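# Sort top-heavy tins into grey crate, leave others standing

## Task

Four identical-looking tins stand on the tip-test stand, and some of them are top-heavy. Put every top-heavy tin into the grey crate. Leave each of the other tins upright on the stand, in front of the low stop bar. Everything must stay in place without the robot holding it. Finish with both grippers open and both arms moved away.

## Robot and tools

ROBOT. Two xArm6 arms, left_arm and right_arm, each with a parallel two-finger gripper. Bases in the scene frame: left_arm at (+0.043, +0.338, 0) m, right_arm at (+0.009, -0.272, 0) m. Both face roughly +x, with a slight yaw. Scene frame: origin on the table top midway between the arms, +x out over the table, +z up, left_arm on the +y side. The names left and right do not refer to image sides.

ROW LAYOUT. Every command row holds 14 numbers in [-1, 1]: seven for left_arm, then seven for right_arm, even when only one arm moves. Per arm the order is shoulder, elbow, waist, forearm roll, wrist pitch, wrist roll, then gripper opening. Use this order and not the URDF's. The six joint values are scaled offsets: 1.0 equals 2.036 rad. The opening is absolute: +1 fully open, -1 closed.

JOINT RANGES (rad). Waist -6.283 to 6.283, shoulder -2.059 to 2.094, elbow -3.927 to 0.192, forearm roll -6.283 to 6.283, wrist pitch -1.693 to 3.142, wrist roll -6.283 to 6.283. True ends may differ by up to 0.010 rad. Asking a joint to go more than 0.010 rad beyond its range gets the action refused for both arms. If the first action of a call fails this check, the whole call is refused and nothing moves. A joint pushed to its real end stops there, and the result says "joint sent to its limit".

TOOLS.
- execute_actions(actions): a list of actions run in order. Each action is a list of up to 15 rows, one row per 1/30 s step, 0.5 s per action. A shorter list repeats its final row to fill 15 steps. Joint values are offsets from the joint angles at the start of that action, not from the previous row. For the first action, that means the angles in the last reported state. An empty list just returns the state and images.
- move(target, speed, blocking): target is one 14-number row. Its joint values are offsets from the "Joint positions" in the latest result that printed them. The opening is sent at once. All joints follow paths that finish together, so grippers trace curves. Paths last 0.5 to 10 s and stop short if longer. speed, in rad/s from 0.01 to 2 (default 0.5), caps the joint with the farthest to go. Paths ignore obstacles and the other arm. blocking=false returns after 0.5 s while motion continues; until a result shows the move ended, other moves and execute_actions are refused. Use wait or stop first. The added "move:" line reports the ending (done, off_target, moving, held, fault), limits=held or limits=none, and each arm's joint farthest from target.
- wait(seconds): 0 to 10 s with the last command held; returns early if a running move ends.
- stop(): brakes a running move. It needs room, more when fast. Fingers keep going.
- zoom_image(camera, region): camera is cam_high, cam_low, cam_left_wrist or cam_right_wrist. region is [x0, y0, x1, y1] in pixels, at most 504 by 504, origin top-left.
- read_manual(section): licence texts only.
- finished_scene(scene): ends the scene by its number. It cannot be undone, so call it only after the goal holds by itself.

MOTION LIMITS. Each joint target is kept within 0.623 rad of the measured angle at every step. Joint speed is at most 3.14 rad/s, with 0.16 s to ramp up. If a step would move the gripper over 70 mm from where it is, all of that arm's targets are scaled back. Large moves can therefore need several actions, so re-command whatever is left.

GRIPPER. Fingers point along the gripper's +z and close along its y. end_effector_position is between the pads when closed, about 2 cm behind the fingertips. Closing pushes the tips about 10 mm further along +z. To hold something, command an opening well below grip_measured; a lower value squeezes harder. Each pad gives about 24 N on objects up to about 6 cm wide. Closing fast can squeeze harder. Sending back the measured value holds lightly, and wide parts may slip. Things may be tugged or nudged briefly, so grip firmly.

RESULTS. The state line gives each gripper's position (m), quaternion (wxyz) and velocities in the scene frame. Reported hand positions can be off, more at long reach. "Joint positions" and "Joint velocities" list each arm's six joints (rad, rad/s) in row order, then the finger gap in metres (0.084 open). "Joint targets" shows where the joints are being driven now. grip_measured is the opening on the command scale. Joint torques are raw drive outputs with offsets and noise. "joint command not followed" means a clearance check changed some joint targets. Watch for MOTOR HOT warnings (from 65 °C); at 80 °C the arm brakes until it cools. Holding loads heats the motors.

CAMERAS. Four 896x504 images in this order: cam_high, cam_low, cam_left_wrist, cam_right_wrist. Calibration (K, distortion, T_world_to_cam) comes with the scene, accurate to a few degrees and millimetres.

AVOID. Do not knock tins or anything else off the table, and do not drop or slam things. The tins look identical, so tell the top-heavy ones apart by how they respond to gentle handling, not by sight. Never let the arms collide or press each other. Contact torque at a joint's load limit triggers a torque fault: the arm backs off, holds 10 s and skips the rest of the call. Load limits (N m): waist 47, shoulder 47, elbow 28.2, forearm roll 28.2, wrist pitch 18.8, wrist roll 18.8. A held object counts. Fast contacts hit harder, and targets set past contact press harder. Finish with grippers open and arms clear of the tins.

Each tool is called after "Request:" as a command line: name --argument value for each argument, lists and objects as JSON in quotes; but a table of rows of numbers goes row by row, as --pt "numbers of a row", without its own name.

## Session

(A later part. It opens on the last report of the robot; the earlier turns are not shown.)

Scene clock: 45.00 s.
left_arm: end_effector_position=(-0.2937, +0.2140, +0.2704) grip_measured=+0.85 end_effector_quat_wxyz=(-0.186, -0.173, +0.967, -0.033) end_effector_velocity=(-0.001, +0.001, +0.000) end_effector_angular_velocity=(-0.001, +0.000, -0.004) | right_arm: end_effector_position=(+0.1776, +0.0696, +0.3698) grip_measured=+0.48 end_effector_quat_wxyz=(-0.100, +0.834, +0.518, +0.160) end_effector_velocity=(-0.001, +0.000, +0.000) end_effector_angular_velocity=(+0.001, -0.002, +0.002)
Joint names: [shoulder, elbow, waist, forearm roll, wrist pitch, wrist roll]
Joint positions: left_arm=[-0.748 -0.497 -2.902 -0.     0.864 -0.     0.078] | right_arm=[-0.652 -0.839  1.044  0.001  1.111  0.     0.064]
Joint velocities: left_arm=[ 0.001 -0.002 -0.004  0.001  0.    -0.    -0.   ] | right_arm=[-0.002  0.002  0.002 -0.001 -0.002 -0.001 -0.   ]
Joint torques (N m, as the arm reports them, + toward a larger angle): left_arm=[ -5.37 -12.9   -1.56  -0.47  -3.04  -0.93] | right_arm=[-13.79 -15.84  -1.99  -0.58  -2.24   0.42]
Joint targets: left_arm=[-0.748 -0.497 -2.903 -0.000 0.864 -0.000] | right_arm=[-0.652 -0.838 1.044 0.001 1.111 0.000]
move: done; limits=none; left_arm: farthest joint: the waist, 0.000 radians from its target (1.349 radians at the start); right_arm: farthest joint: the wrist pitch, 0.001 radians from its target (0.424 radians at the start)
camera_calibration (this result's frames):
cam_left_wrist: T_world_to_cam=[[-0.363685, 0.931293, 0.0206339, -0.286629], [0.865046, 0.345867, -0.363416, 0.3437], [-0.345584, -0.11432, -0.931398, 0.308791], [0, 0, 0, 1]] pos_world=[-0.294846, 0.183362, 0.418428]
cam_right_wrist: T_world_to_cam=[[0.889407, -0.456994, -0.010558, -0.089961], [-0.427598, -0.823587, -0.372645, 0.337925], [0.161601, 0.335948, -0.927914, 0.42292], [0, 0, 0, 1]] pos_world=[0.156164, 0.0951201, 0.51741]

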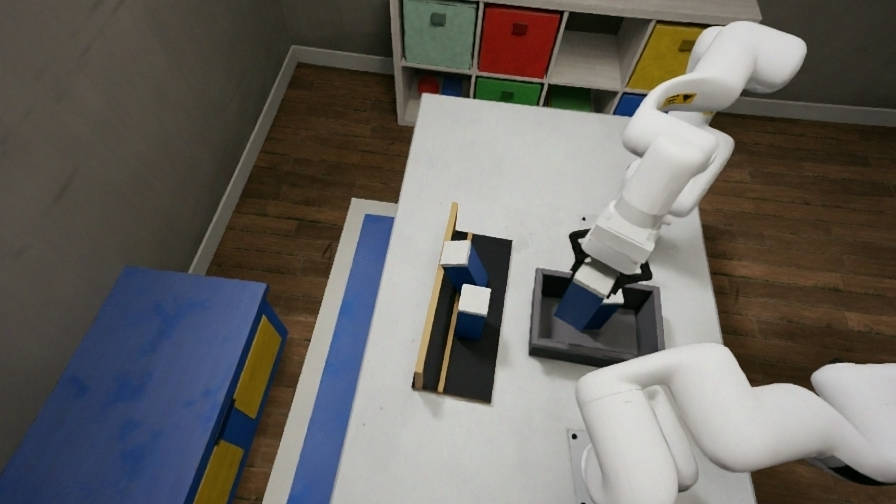

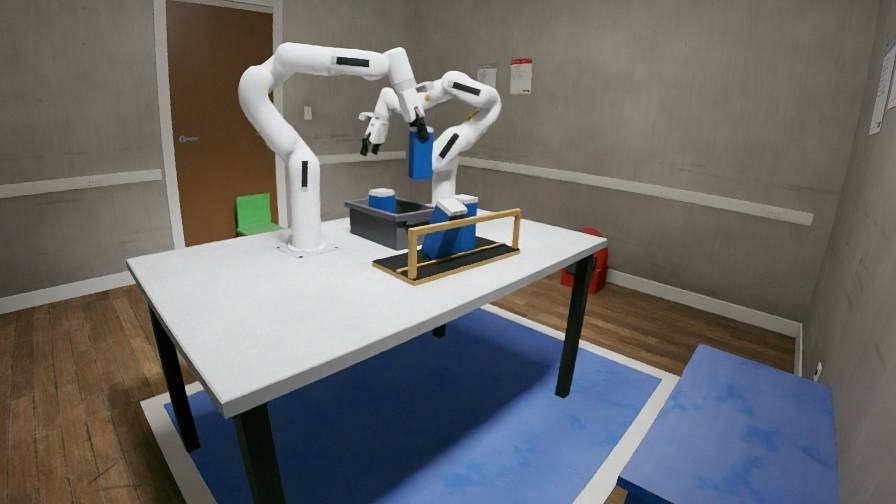

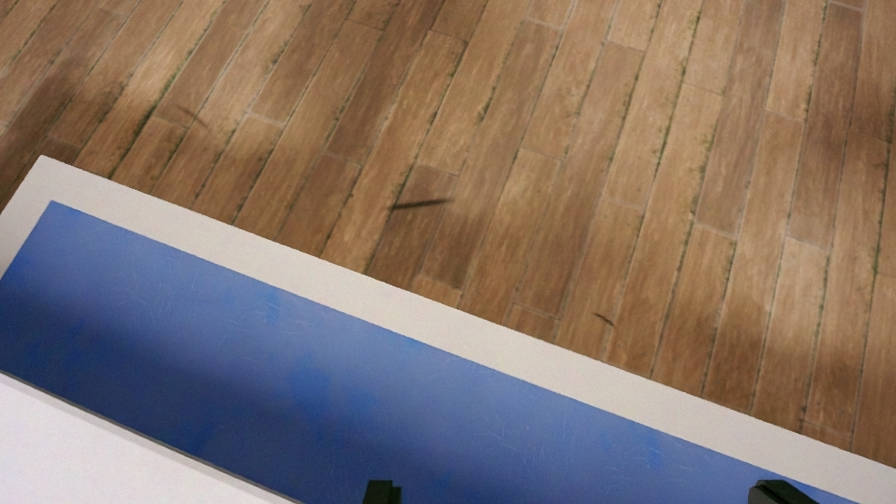

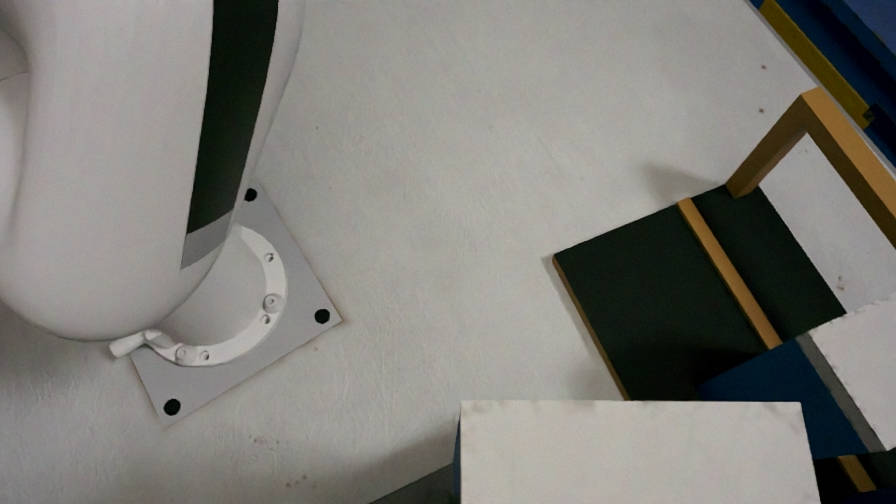

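Request:
move --target '[0,0,0,0,0,0,0.85,-0.0390,0.1639,-0.0036,0,-0.1249,0,-0.5]' --speed 0.7

Request:
move --target '[0,0,0,0,0,0,0.85,0.0819,0.1157,0,0,-0.1975,0,-0.5]' --speed 0.5

Scene clock: 47.40 s.
left_arm: end_effector_position=(-0.2937, +0.2140, +0.2704) grip_measured=+0.85 end_effector_quat_wxyz=(-0.186, -0.173, +0.967, -0.033) end_effector_velocity=(+0.000, +0.000, -0.001) end_effector_angular_velocity=(+0.001, -0.001, -0.000) | right_arm: end_effector_position=(+0.1717, +0.0516, +0.2698) grip_measured=+0.48 end_effector_quat_wxyz=(-0.099, +0.836, +0.515, +0.160) end_effector_velocity=(-0.000, -0.001, -0.002) end_effector_angular_velocity=(-0.003, +0.001, -0.001)
Joint names: [shoulder, elbow, waist, forearm roll, wrist pitch, wrist roll]
Joint positions: left_arm=[-0.748 -0.497 -2.902 -0.     0.864 -0.     0.078] | right_arm=[-0.731 -0.505  1.036  0.001  0.857  0.     0.064]
Joint velocities: left_arm=[-0.     0.001 -0.    -0.001  0.     0.     0.   ] | right_arm=[-0.001  0.005 -0.001 -0.    -0.001  0.     0.   ]
Joint torques (N m, as the arm reports them, + toward a larger angle): left_arm=[ -5.47 -12.81  -1.7   -0.51  -2.86  -0.85] | right_arm=[-12.01 -15.81  -2.11  -0.62  -2.23   0.4 ]
Joint targets: left_arm=[-0.748 -0.497 -2.902 -0.000 0.864 -0.000] | right_arm=[-0.731 -0.505 1.036 0.001 0.857 0.000]
move: done; limits=none; left_arm: farthest joint: the waist, 0.000 radians from its target (0.001 radians at the start); right_arm: farthest joint: the waist, 0.000 radians from its target (0.007 radians at the start)
camera_calibration (this result's frames):
cam_left_wrist: T_world_to_cam=[[-0.363685, 0.931294, 0.0206339, -0.286629], [0.865046, 0.345866, -0.363416, 0.3437], [-0.345583, -0.11432, -0.931398, 0.308791], [0, 0, 0, 1]] pos_world=[-0.294846, 0.183362, 0.418428]
cam_right_wrist: T_world_to_cam=[[0.885959, -0.463645, -0.0105247, -0.0930833], [-0.433691, -0.820255, -0.372952, 0.284309], [0.164284, 0.334985, -0.927791, 0.33671], [0, 0, 0, 1]] pos_world=[0.150454, 0.0772561, 0.417451]

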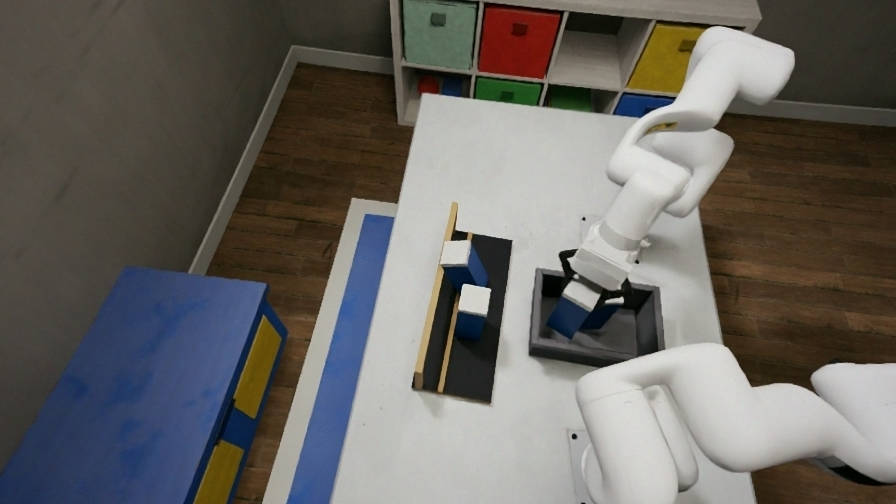

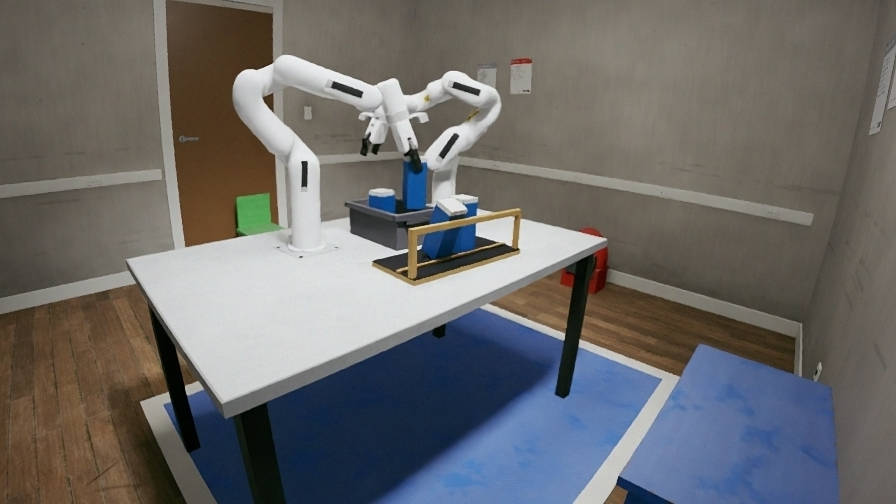

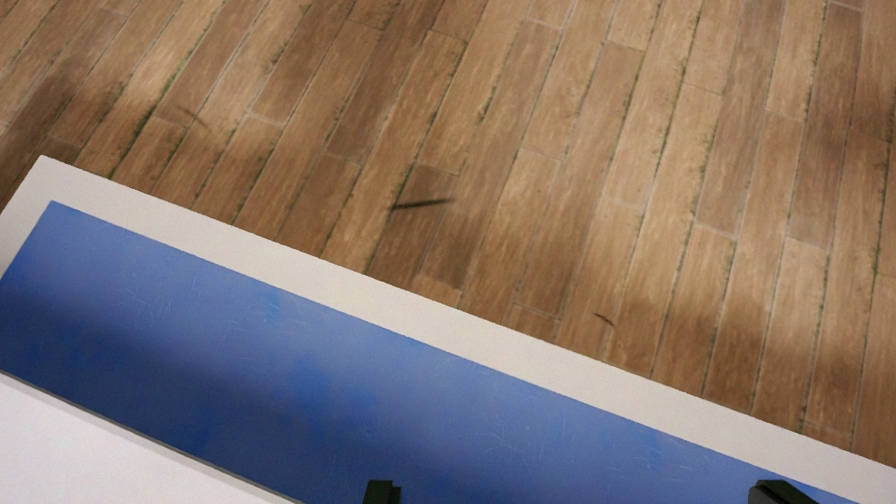

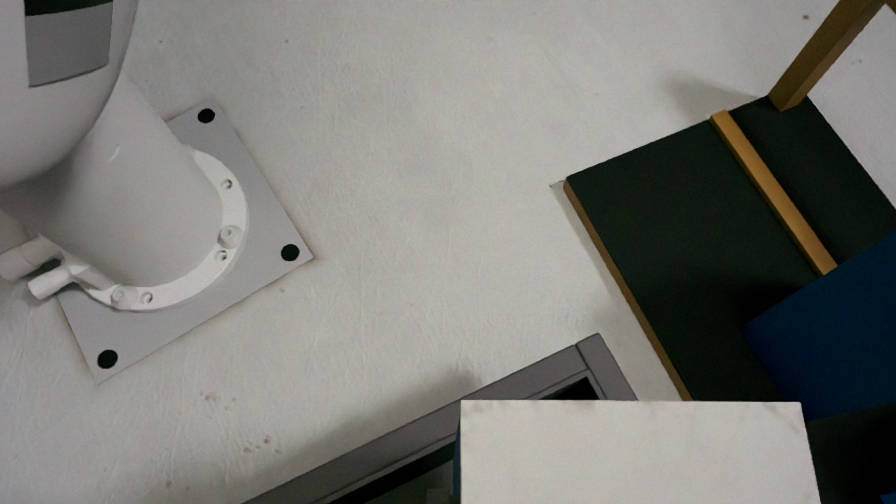

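Scene clock: 48.83 s.
left_arm: end_effector_position=(-0.2937, +0.2140, +0.2704) grip_measured=+0.85 end_effector_quat_wxyz=(-0.186, -0.173, +0.967, -0.033) end_effector_velocity=(+0.000, -0.000, -0.000) end_effector_angular_velocity=(+0.001, -0.001, +0.001) | right_arm: end_effector_position=(+0.1718, +0.0516, +0.1580) grip_measured=+0.48 end_effector_quat_wxyz=(-0.099, +0.836, +0.515, +0.161) end_effector_velocity=(-0.001, +0.000, -0.001) end_effector_angular_velocity=(-0.000, +0.001, +0.001)
Joint names: [shoulder, elbow, waist, forearm roll, wrist pitch, wrist roll]
Joint positions: left_arm=[-0.748 -0.497 -2.902 -0.     0.864 -0.     0.078] | right_arm=[-0.564 -0.27   1.036  0.001  0.455  0.     0.064]
Joint velocities: left_arm=[ 0.     0.001  0.    -0.     0.001 -0.    -0.   ] | right_arm=[ 0.002  0.002  0.001  0.001 -0.003  0.    -0.   ]
Joint torques (N m, as the arm reports them, + toward a larger angle): left_arm=[ -5.74 -12.76  -2.02  -0.41  -2.95  -0.89] | right_arm=[-14.05 -14.43  -2.06  -0.51  -2.25   0.44]
Joint targets: left_arm=[-0.748 -0.497 -2.902 -0.000 0.864 -0.000] | right_arm=[-0.564 -0.270 1.036 0.001 0.455 0.000]
move: done; limits=none; left_arm: farthest joint: the waist, 0.000 radians from its target (0.000 radians at the start); right_arm: farthest joint: the elbow, 0.001 radians from its target (0.236 radians at the start)
camera_calibration (this result's frames):
cam_left_wrist: T_world_to_cam=[[-0.363685, 0.931294, 0.0206339, -0.286629], [0.865047, 0.345866, -0.363416, 0.3437], [-0.345583, -0.11432, -0.931399, 0.308791], [0, 0, 0, 1]] pos_world=[-0.294846, 0.183362, 0.418428]
cam_right_wrist: T_world_to_cam=[[0.88585, -0.463856, -0.0103832, -0.0943216], [-0.433797, -0.820091, -0.373189, 0.242681], [0.164591, 0.335094, -0.927697, 0.23291], [0, 0, 0, 1]] pos_world=[0.150494, 0.0772226, 0.305656]

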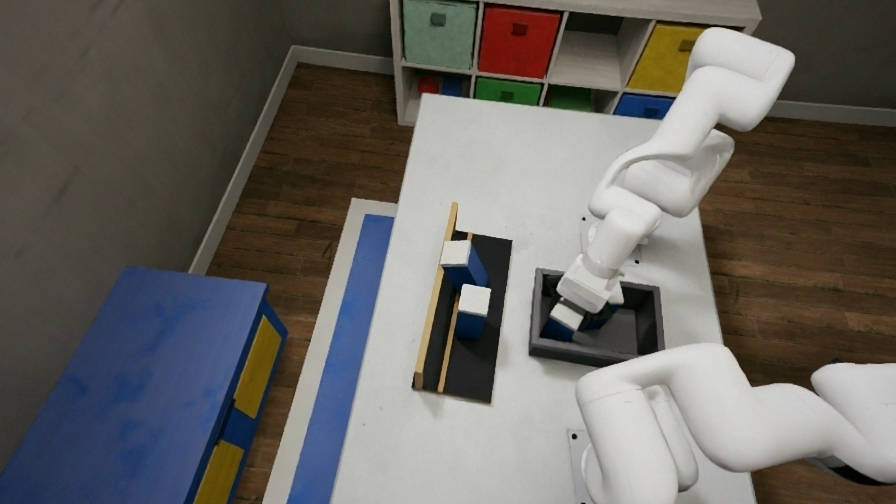

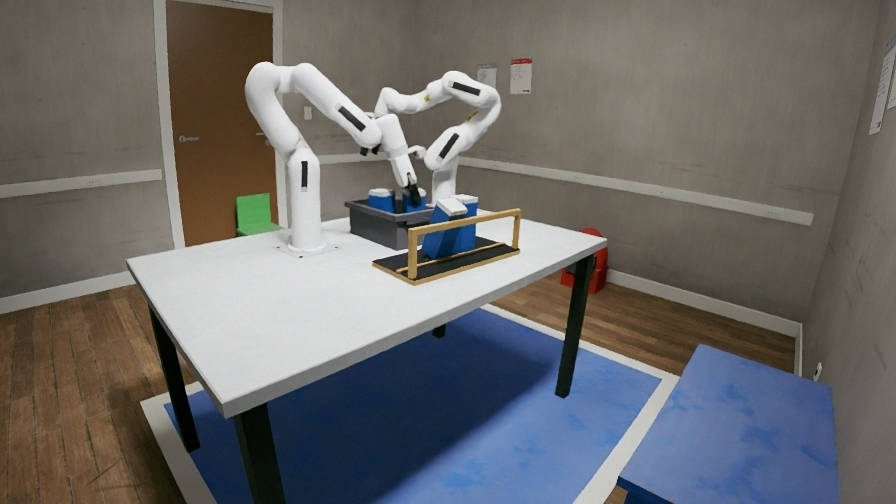

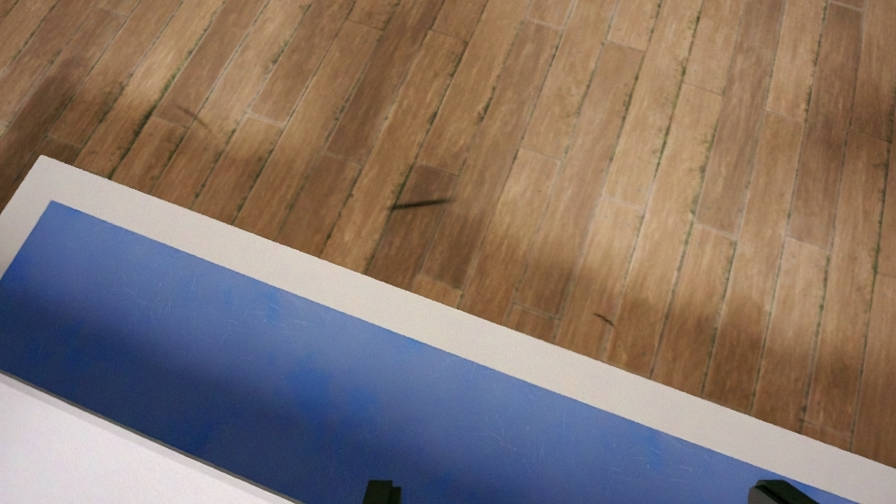

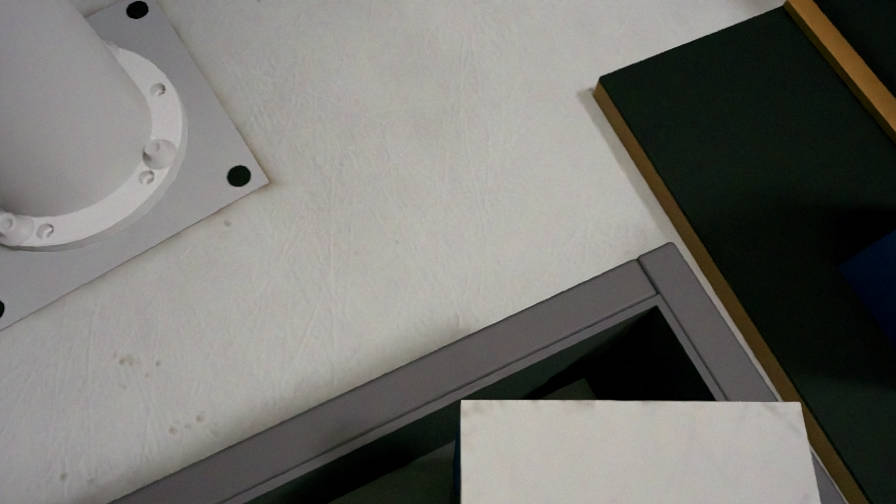

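Request:
execute_actions --actions '[[[0,0,0,0,0,0,0.85,0,0,0,0,0,0,0.3],[0,0,0,0,0,0,0.85,0,0,0,0,0,0,0.5],[0,0,0,0,0,0,0.85,0,0,0,0,0,0,0.6],[0,0,0,0,0,0,0.85,0,0,0,0,0,0,0.7],[0,0,0,0,0,0,0.85,0,0,0,0,0,0,0.8]]]'

Request:
move --target '[0,0,0,0,0,0,0.85,-0.0819,-0.1157,0,0,0.1975,0,0.8]' --speed 0.7

Request:
move --target '[0,0,0,0,0,0,0.85,0.3541,-0.3665,-0.3077,0,0.1985,0.2591,0.9]' --speed 1.0

Scene clock: 50.97 s.
left_arm: end_effector_position=(-0.2937, +0.2140, +0.2704) grip_measured=+0.85 end_effector_quat_wxyz=(-0.186, -0.173, +0.967, -0.033) end_effector_velocity=(+0.000, -0.000, -0.000) end_effector_angular_velocity=(+0.000, -0.001, +0.000) | right_arm: end_effector_position=(+0.1718, +0.0517, +0.1582) grip_measured=+0.80 end_effector_quat_wxyz=(-0.099, +0.836, +0.515, +0.161) end_effector_velocity=(-0.001, -0.001, -0.001) end_effector_angular_velocity=(-0.003, +0.001, +0.002)
Joint names: [shoulder, elbow, waist, forearm roll, wrist pitch, wrist roll]
Joint positions: left_arm=[-0.748 -0.497 -2.902 -0.     0.864 -0.     0.078] | right_arm=[-0.565 -0.27   1.036  0.001  0.455  0.     0.077]
Joint velocities: left_arm=[ 0.001  0.     0.     0.     0.    -0.     0.   ] | right_arm=[-0.     0.001  0.001 -0.     0.003 -0.001  0.   ]
Joint torques (N m, as the arm reports them, + toward a larger angle): left_arm=[ -5.7  -12.64  -1.7   -0.54  -2.93  -0.91] | right_arm=[-12.61 -13.35  -2.1   -0.46  -1.8    0.45]
Joint targets: left_arm=[-0.748 -0.497 -2.902 -0.000 0.864 -0.000] | right_arm=[-0.564 -0.270 1.036 0.001 0.455 0.000]
camera_calibration (this result's frames):
cam_left_wrist: T_world_to_cam=[[-0.363684, 0.931294, 0.0206338, -0.286629], [0.865047, 0.345866, -0.363416, 0.3437], [-0.345583, -0.114319, -0.931399, 0.308791], [0, 0, 0, 1]] pos_world=[-0.294846, 0.183362, 0.418428]
cam_right_wrist: T_world_to_cam=[[0.885838, -0.463878, -0.0103848, -0.0943276], [-0.433754, -0.819949, -0.373552, 0.242868], [0.164767, 0.335411, -0.927551, 0.232933], [0, 0, 0, 1]] pos_world=[0.150524, 0.0772545, 0.305801]

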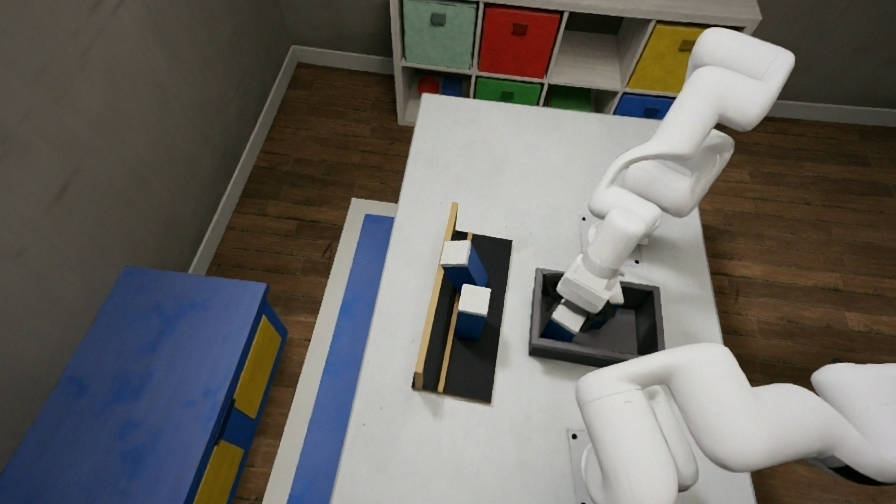

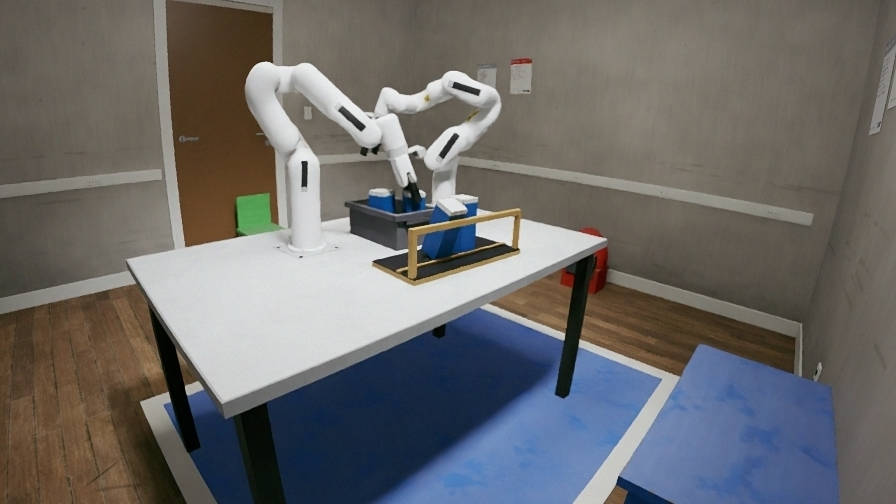

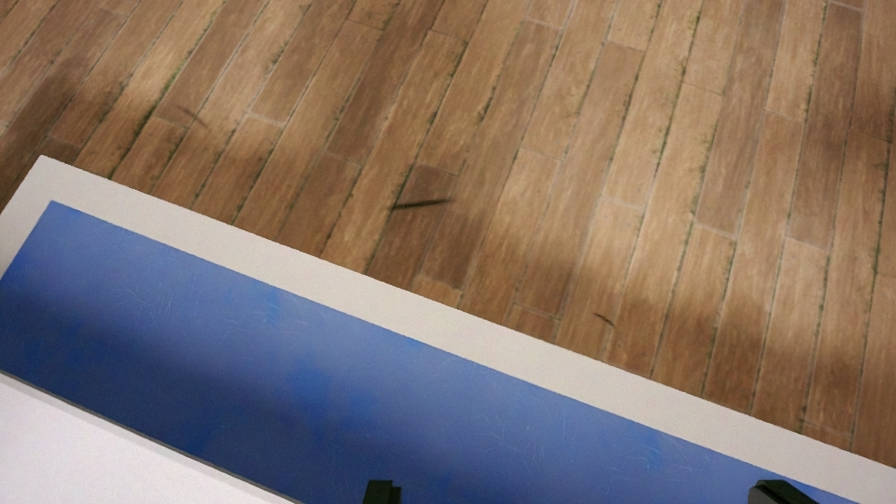

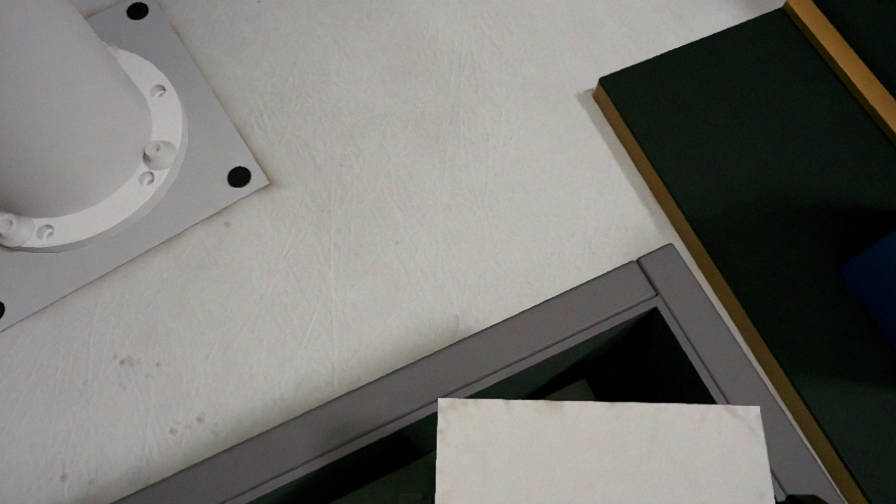

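Scene clock: 52.20 s.
left_arm: end_effector_position=(-0.2937, +0.2140, +0.2704) grip_measured=+0.85 end_effector_quat_wxyz=(-0.186, -0.173, +0.967, -0.033) end_effector_velocity=(-0.000, -0.000, -0.000) end_effector_angular_velocity=(+0.000, -0.000, +0.000) | right_arm: end_effector_position=(+0.1717, +0.0517, +0.2699) grip_measured=+0.80 end_effector_quat_wxyz=(-0.099, +0.836, +0.515, +0.160) end_effector_velocity=(+0.000, +0.000, +0.001) end_effector_angular_velocity=(+0.001, -0.000, -0.001)
Joint names: [shoulder, elbow, waist, forearm roll, wrist pitch, wrist roll]
Joint positions: left_arm=[-0.748 -0.497 -2.902 -0.     0.864 -0.     0.078] | right_arm=[-0.731 -0.505  1.036  0.001  0.857  0.     0.077]
Joint velocities: left_arm=[ 0.    -0.     0.001 -0.    -0.     0.001  0.   ] | right_arm=[-0.001 -0.003  0.    -0.     0.003  0.001  0.   ]
Joint torques (N m, as the arm reports them, + toward a larger angle): left_arm=[ -5.72 -12.73  -1.62  -0.53  -3.06  -0.77] | right_arm=[-10.61 -14.51  -1.97  -0.56  -1.82   0.39]
Joint targets: left_arm=[-0.748 -0.497 -2.902 -0.000 0.864 -0.000] | right_arm=[-0.731 -0.506 1.036 0.001 0.857 0.000]
move: done; limits=none; left_arm: farthest joint: the waist, 0.000 radians from its target (0.000 radians at the start); right_arm: farthest joint: the shoulder, 0.001 radians from its target (0.167 radians at the start)
camera_calibration (this result's frames):
cam_left_wrist: T_world_to_cam=[[-0.363684, 0.931294, 0.0206338, -0.286629], [0.865047, 0.345866, -0.363416, 0.3437], [-0.345583, -0.114319, -0.931399, 0.308791], [0, 0, 0, 1]] pos_world=[-0.294846, 0.183362, 0.418428]
cam_right_wrist: T_world_to_cam=[[0.885945, -0.463671, -0.0105236, -0.0930915], [-0.433671, -0.820154, -0.373199, 0.284443], [0.16441, 0.335197, -0.927692, 0.336701], [0, 0, 0, 1]] pos_world=[0.150472, 0.077262, 0.417529]

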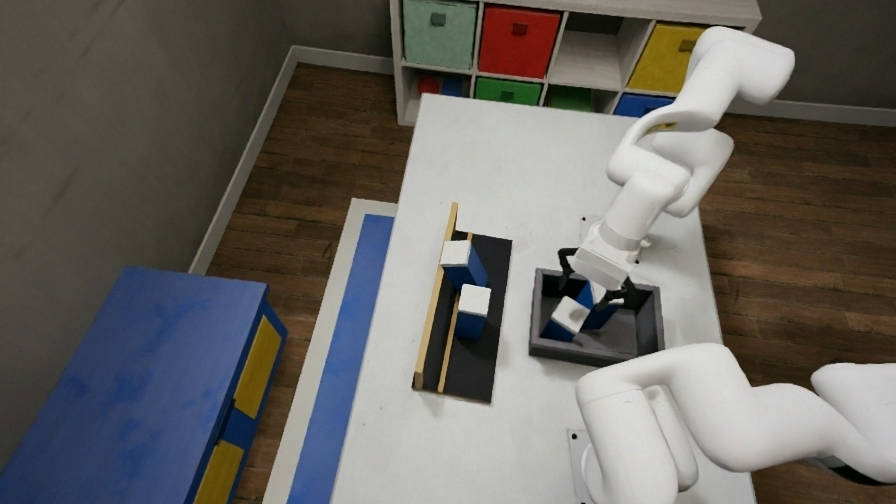

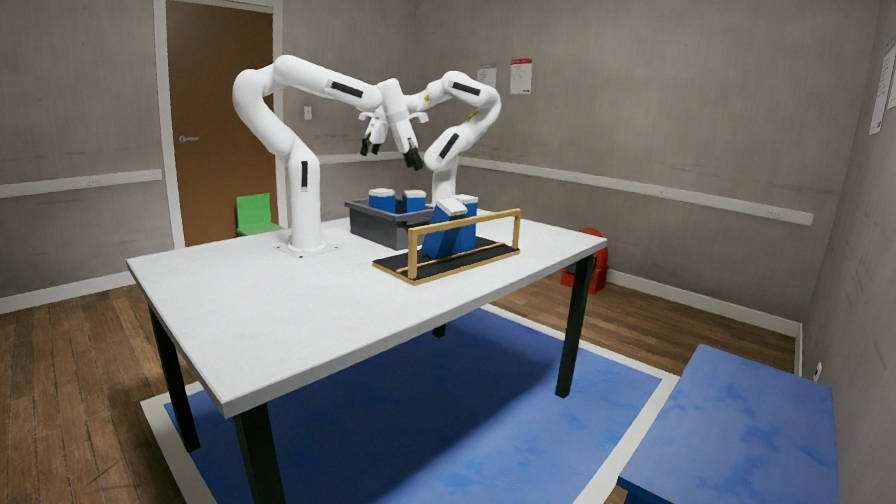

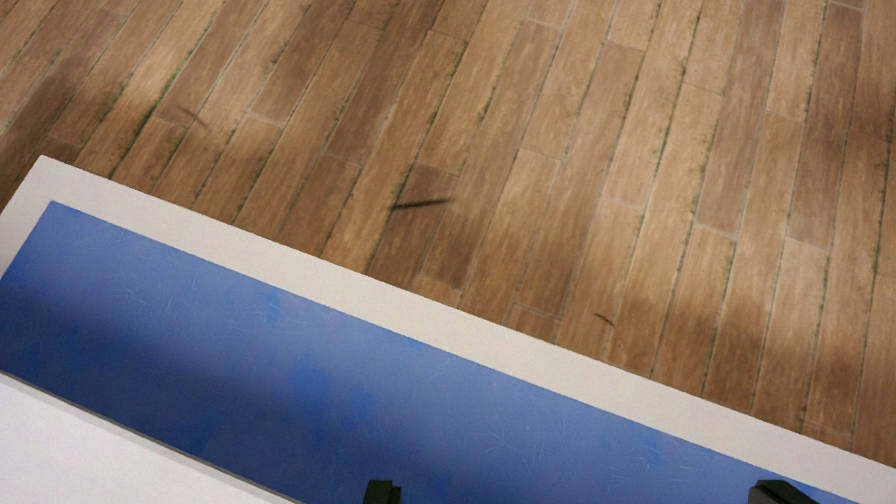

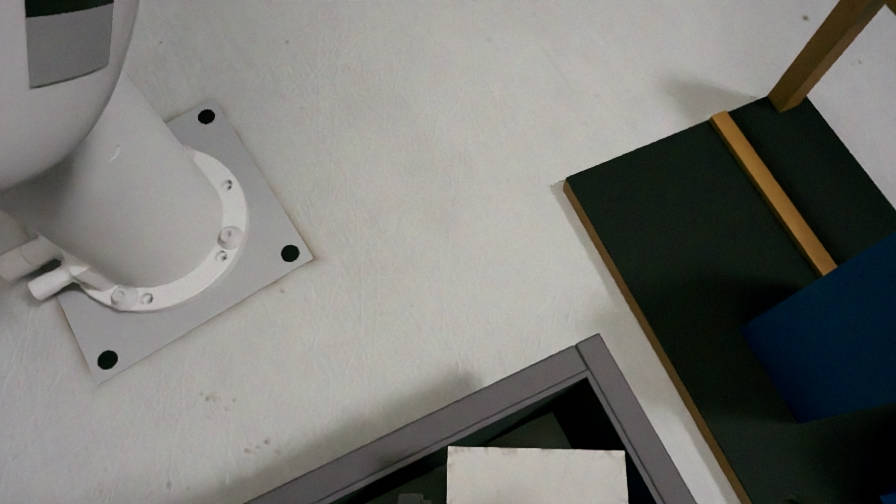

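Scene clock: 53.73 s.
left_arm: end_effector_position=(-0.2937, +0.2140, +0.2704) grip_measured=+0.85 end_effector_quat_wxyz=(-0.186, -0.173, +0.967, -0.033) end_effector_velocity=(-0.000, +0.000, +0.000) end_effector_angular_velocity=(-0.001, +0.000, -0.001) | right_arm: end_effector_position=(+0.4318, -0.0525, +0.2703) grip_measured=+0.90 end_effector_quat_wxyz=(-0.001, +1.000, -0.024, +0.000) end_effector_velocity=(+0.001, -0.001, -0.000) end_effector_angular_velocity=(-0.000, +0.002, -0.004)
Joint names: [shoulder, elbow, waist, forearm roll, wrist pitch, wrist roll]
Joint positions: left_arm=[-0.748 -0.497 -2.902 -0.     0.864 -0.     0.078] | right_arm=[-0.011 -1.251  0.41   0.001  1.261  0.528  0.08 ]
Joint velocities: left_arm=[-0.    -0.001 -0.001  0.     0.     0.     0.   ] | right_arm=[ 0.003 -0.003 -0.003  0.001  0.002  0.001 -0.   ]
Joint torques (N m, as the arm reports them, + toward a larger angle): left_arm=[ -5.53 -12.64  -1.83  -0.47  -2.98  -0.86] | right_arm=[-28.83 -14.08  -2.02  -0.58  -1.32   0.42]
Joint targets: left_arm=[-0.748 -0.497 -2.902 -0.000 0.864 -0.000] | right_arm=[-0.010 -1.251 0.410 0.001 1.261 0.528]
move: done; limits=none; left_arm: farthest joint: the waist, 0.000 radians from its target (0.000 radians at the start); right_arm: farthest joint: the waist, 0.001 radians from its target (0.627 radians at the start)
camera_calibration (this result's frames):
cam_left_wrist: T_world_to_cam=[[-0.363684, 0.931294, 0.0206339, -0.286629], [0.865047, 0.345866, -0.363416, 0.3437], [-0.345583, -0.114319, -0.931399, 0.308791], [0, 0, 0, 1]] pos_world=[-0.294846, 0.183362, 0.418428]
cam_right_wrist: T_world_to_cam=[[-0.0669174, -0.997749, -0.00442673, 0.00994128], [-0.997751, 0.0669333, -0.00353607, 0.502139], [0.00382441, 0.00418015, -0.999984, 0.400792], [0, 0, 0, 1]] pos_world=[0.500142, -0.0253662, 0.402605]

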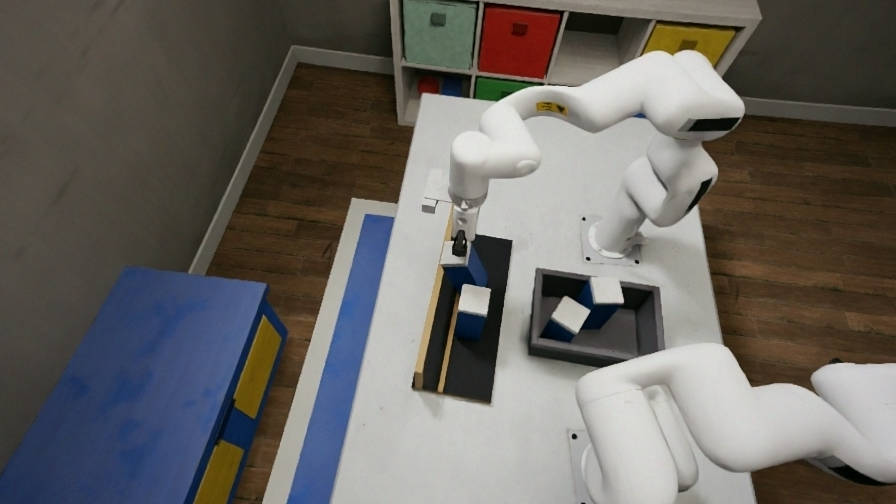

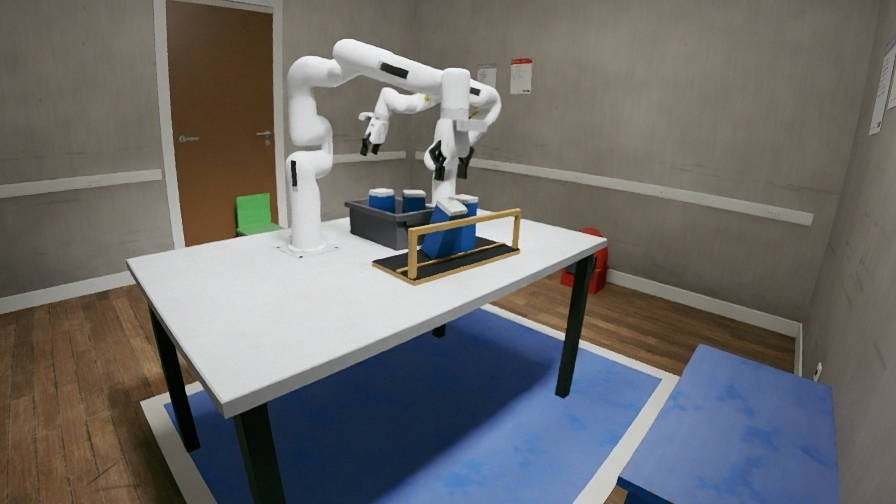

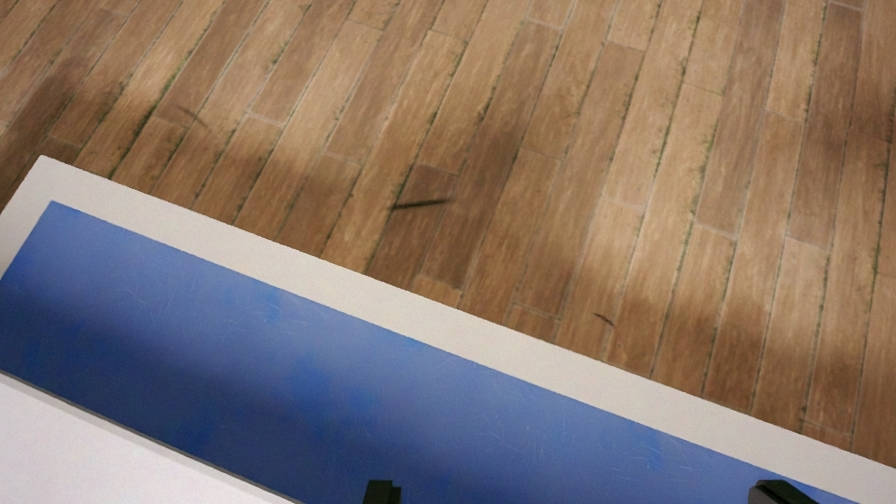

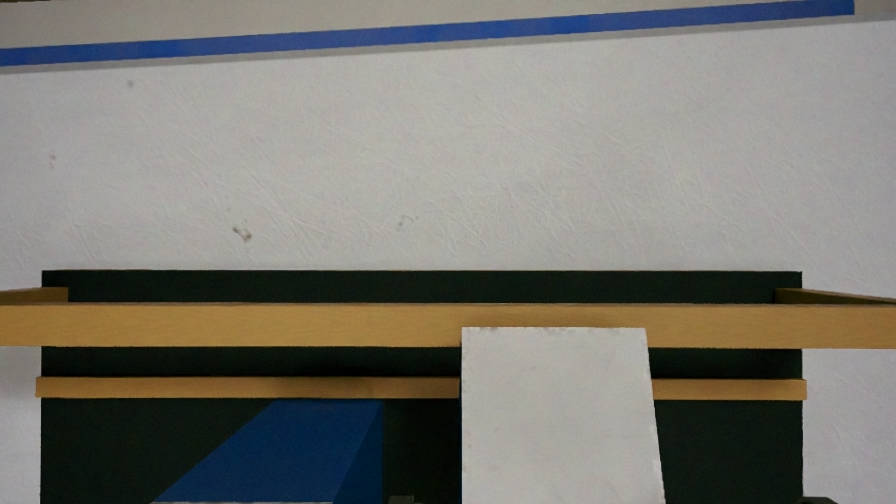

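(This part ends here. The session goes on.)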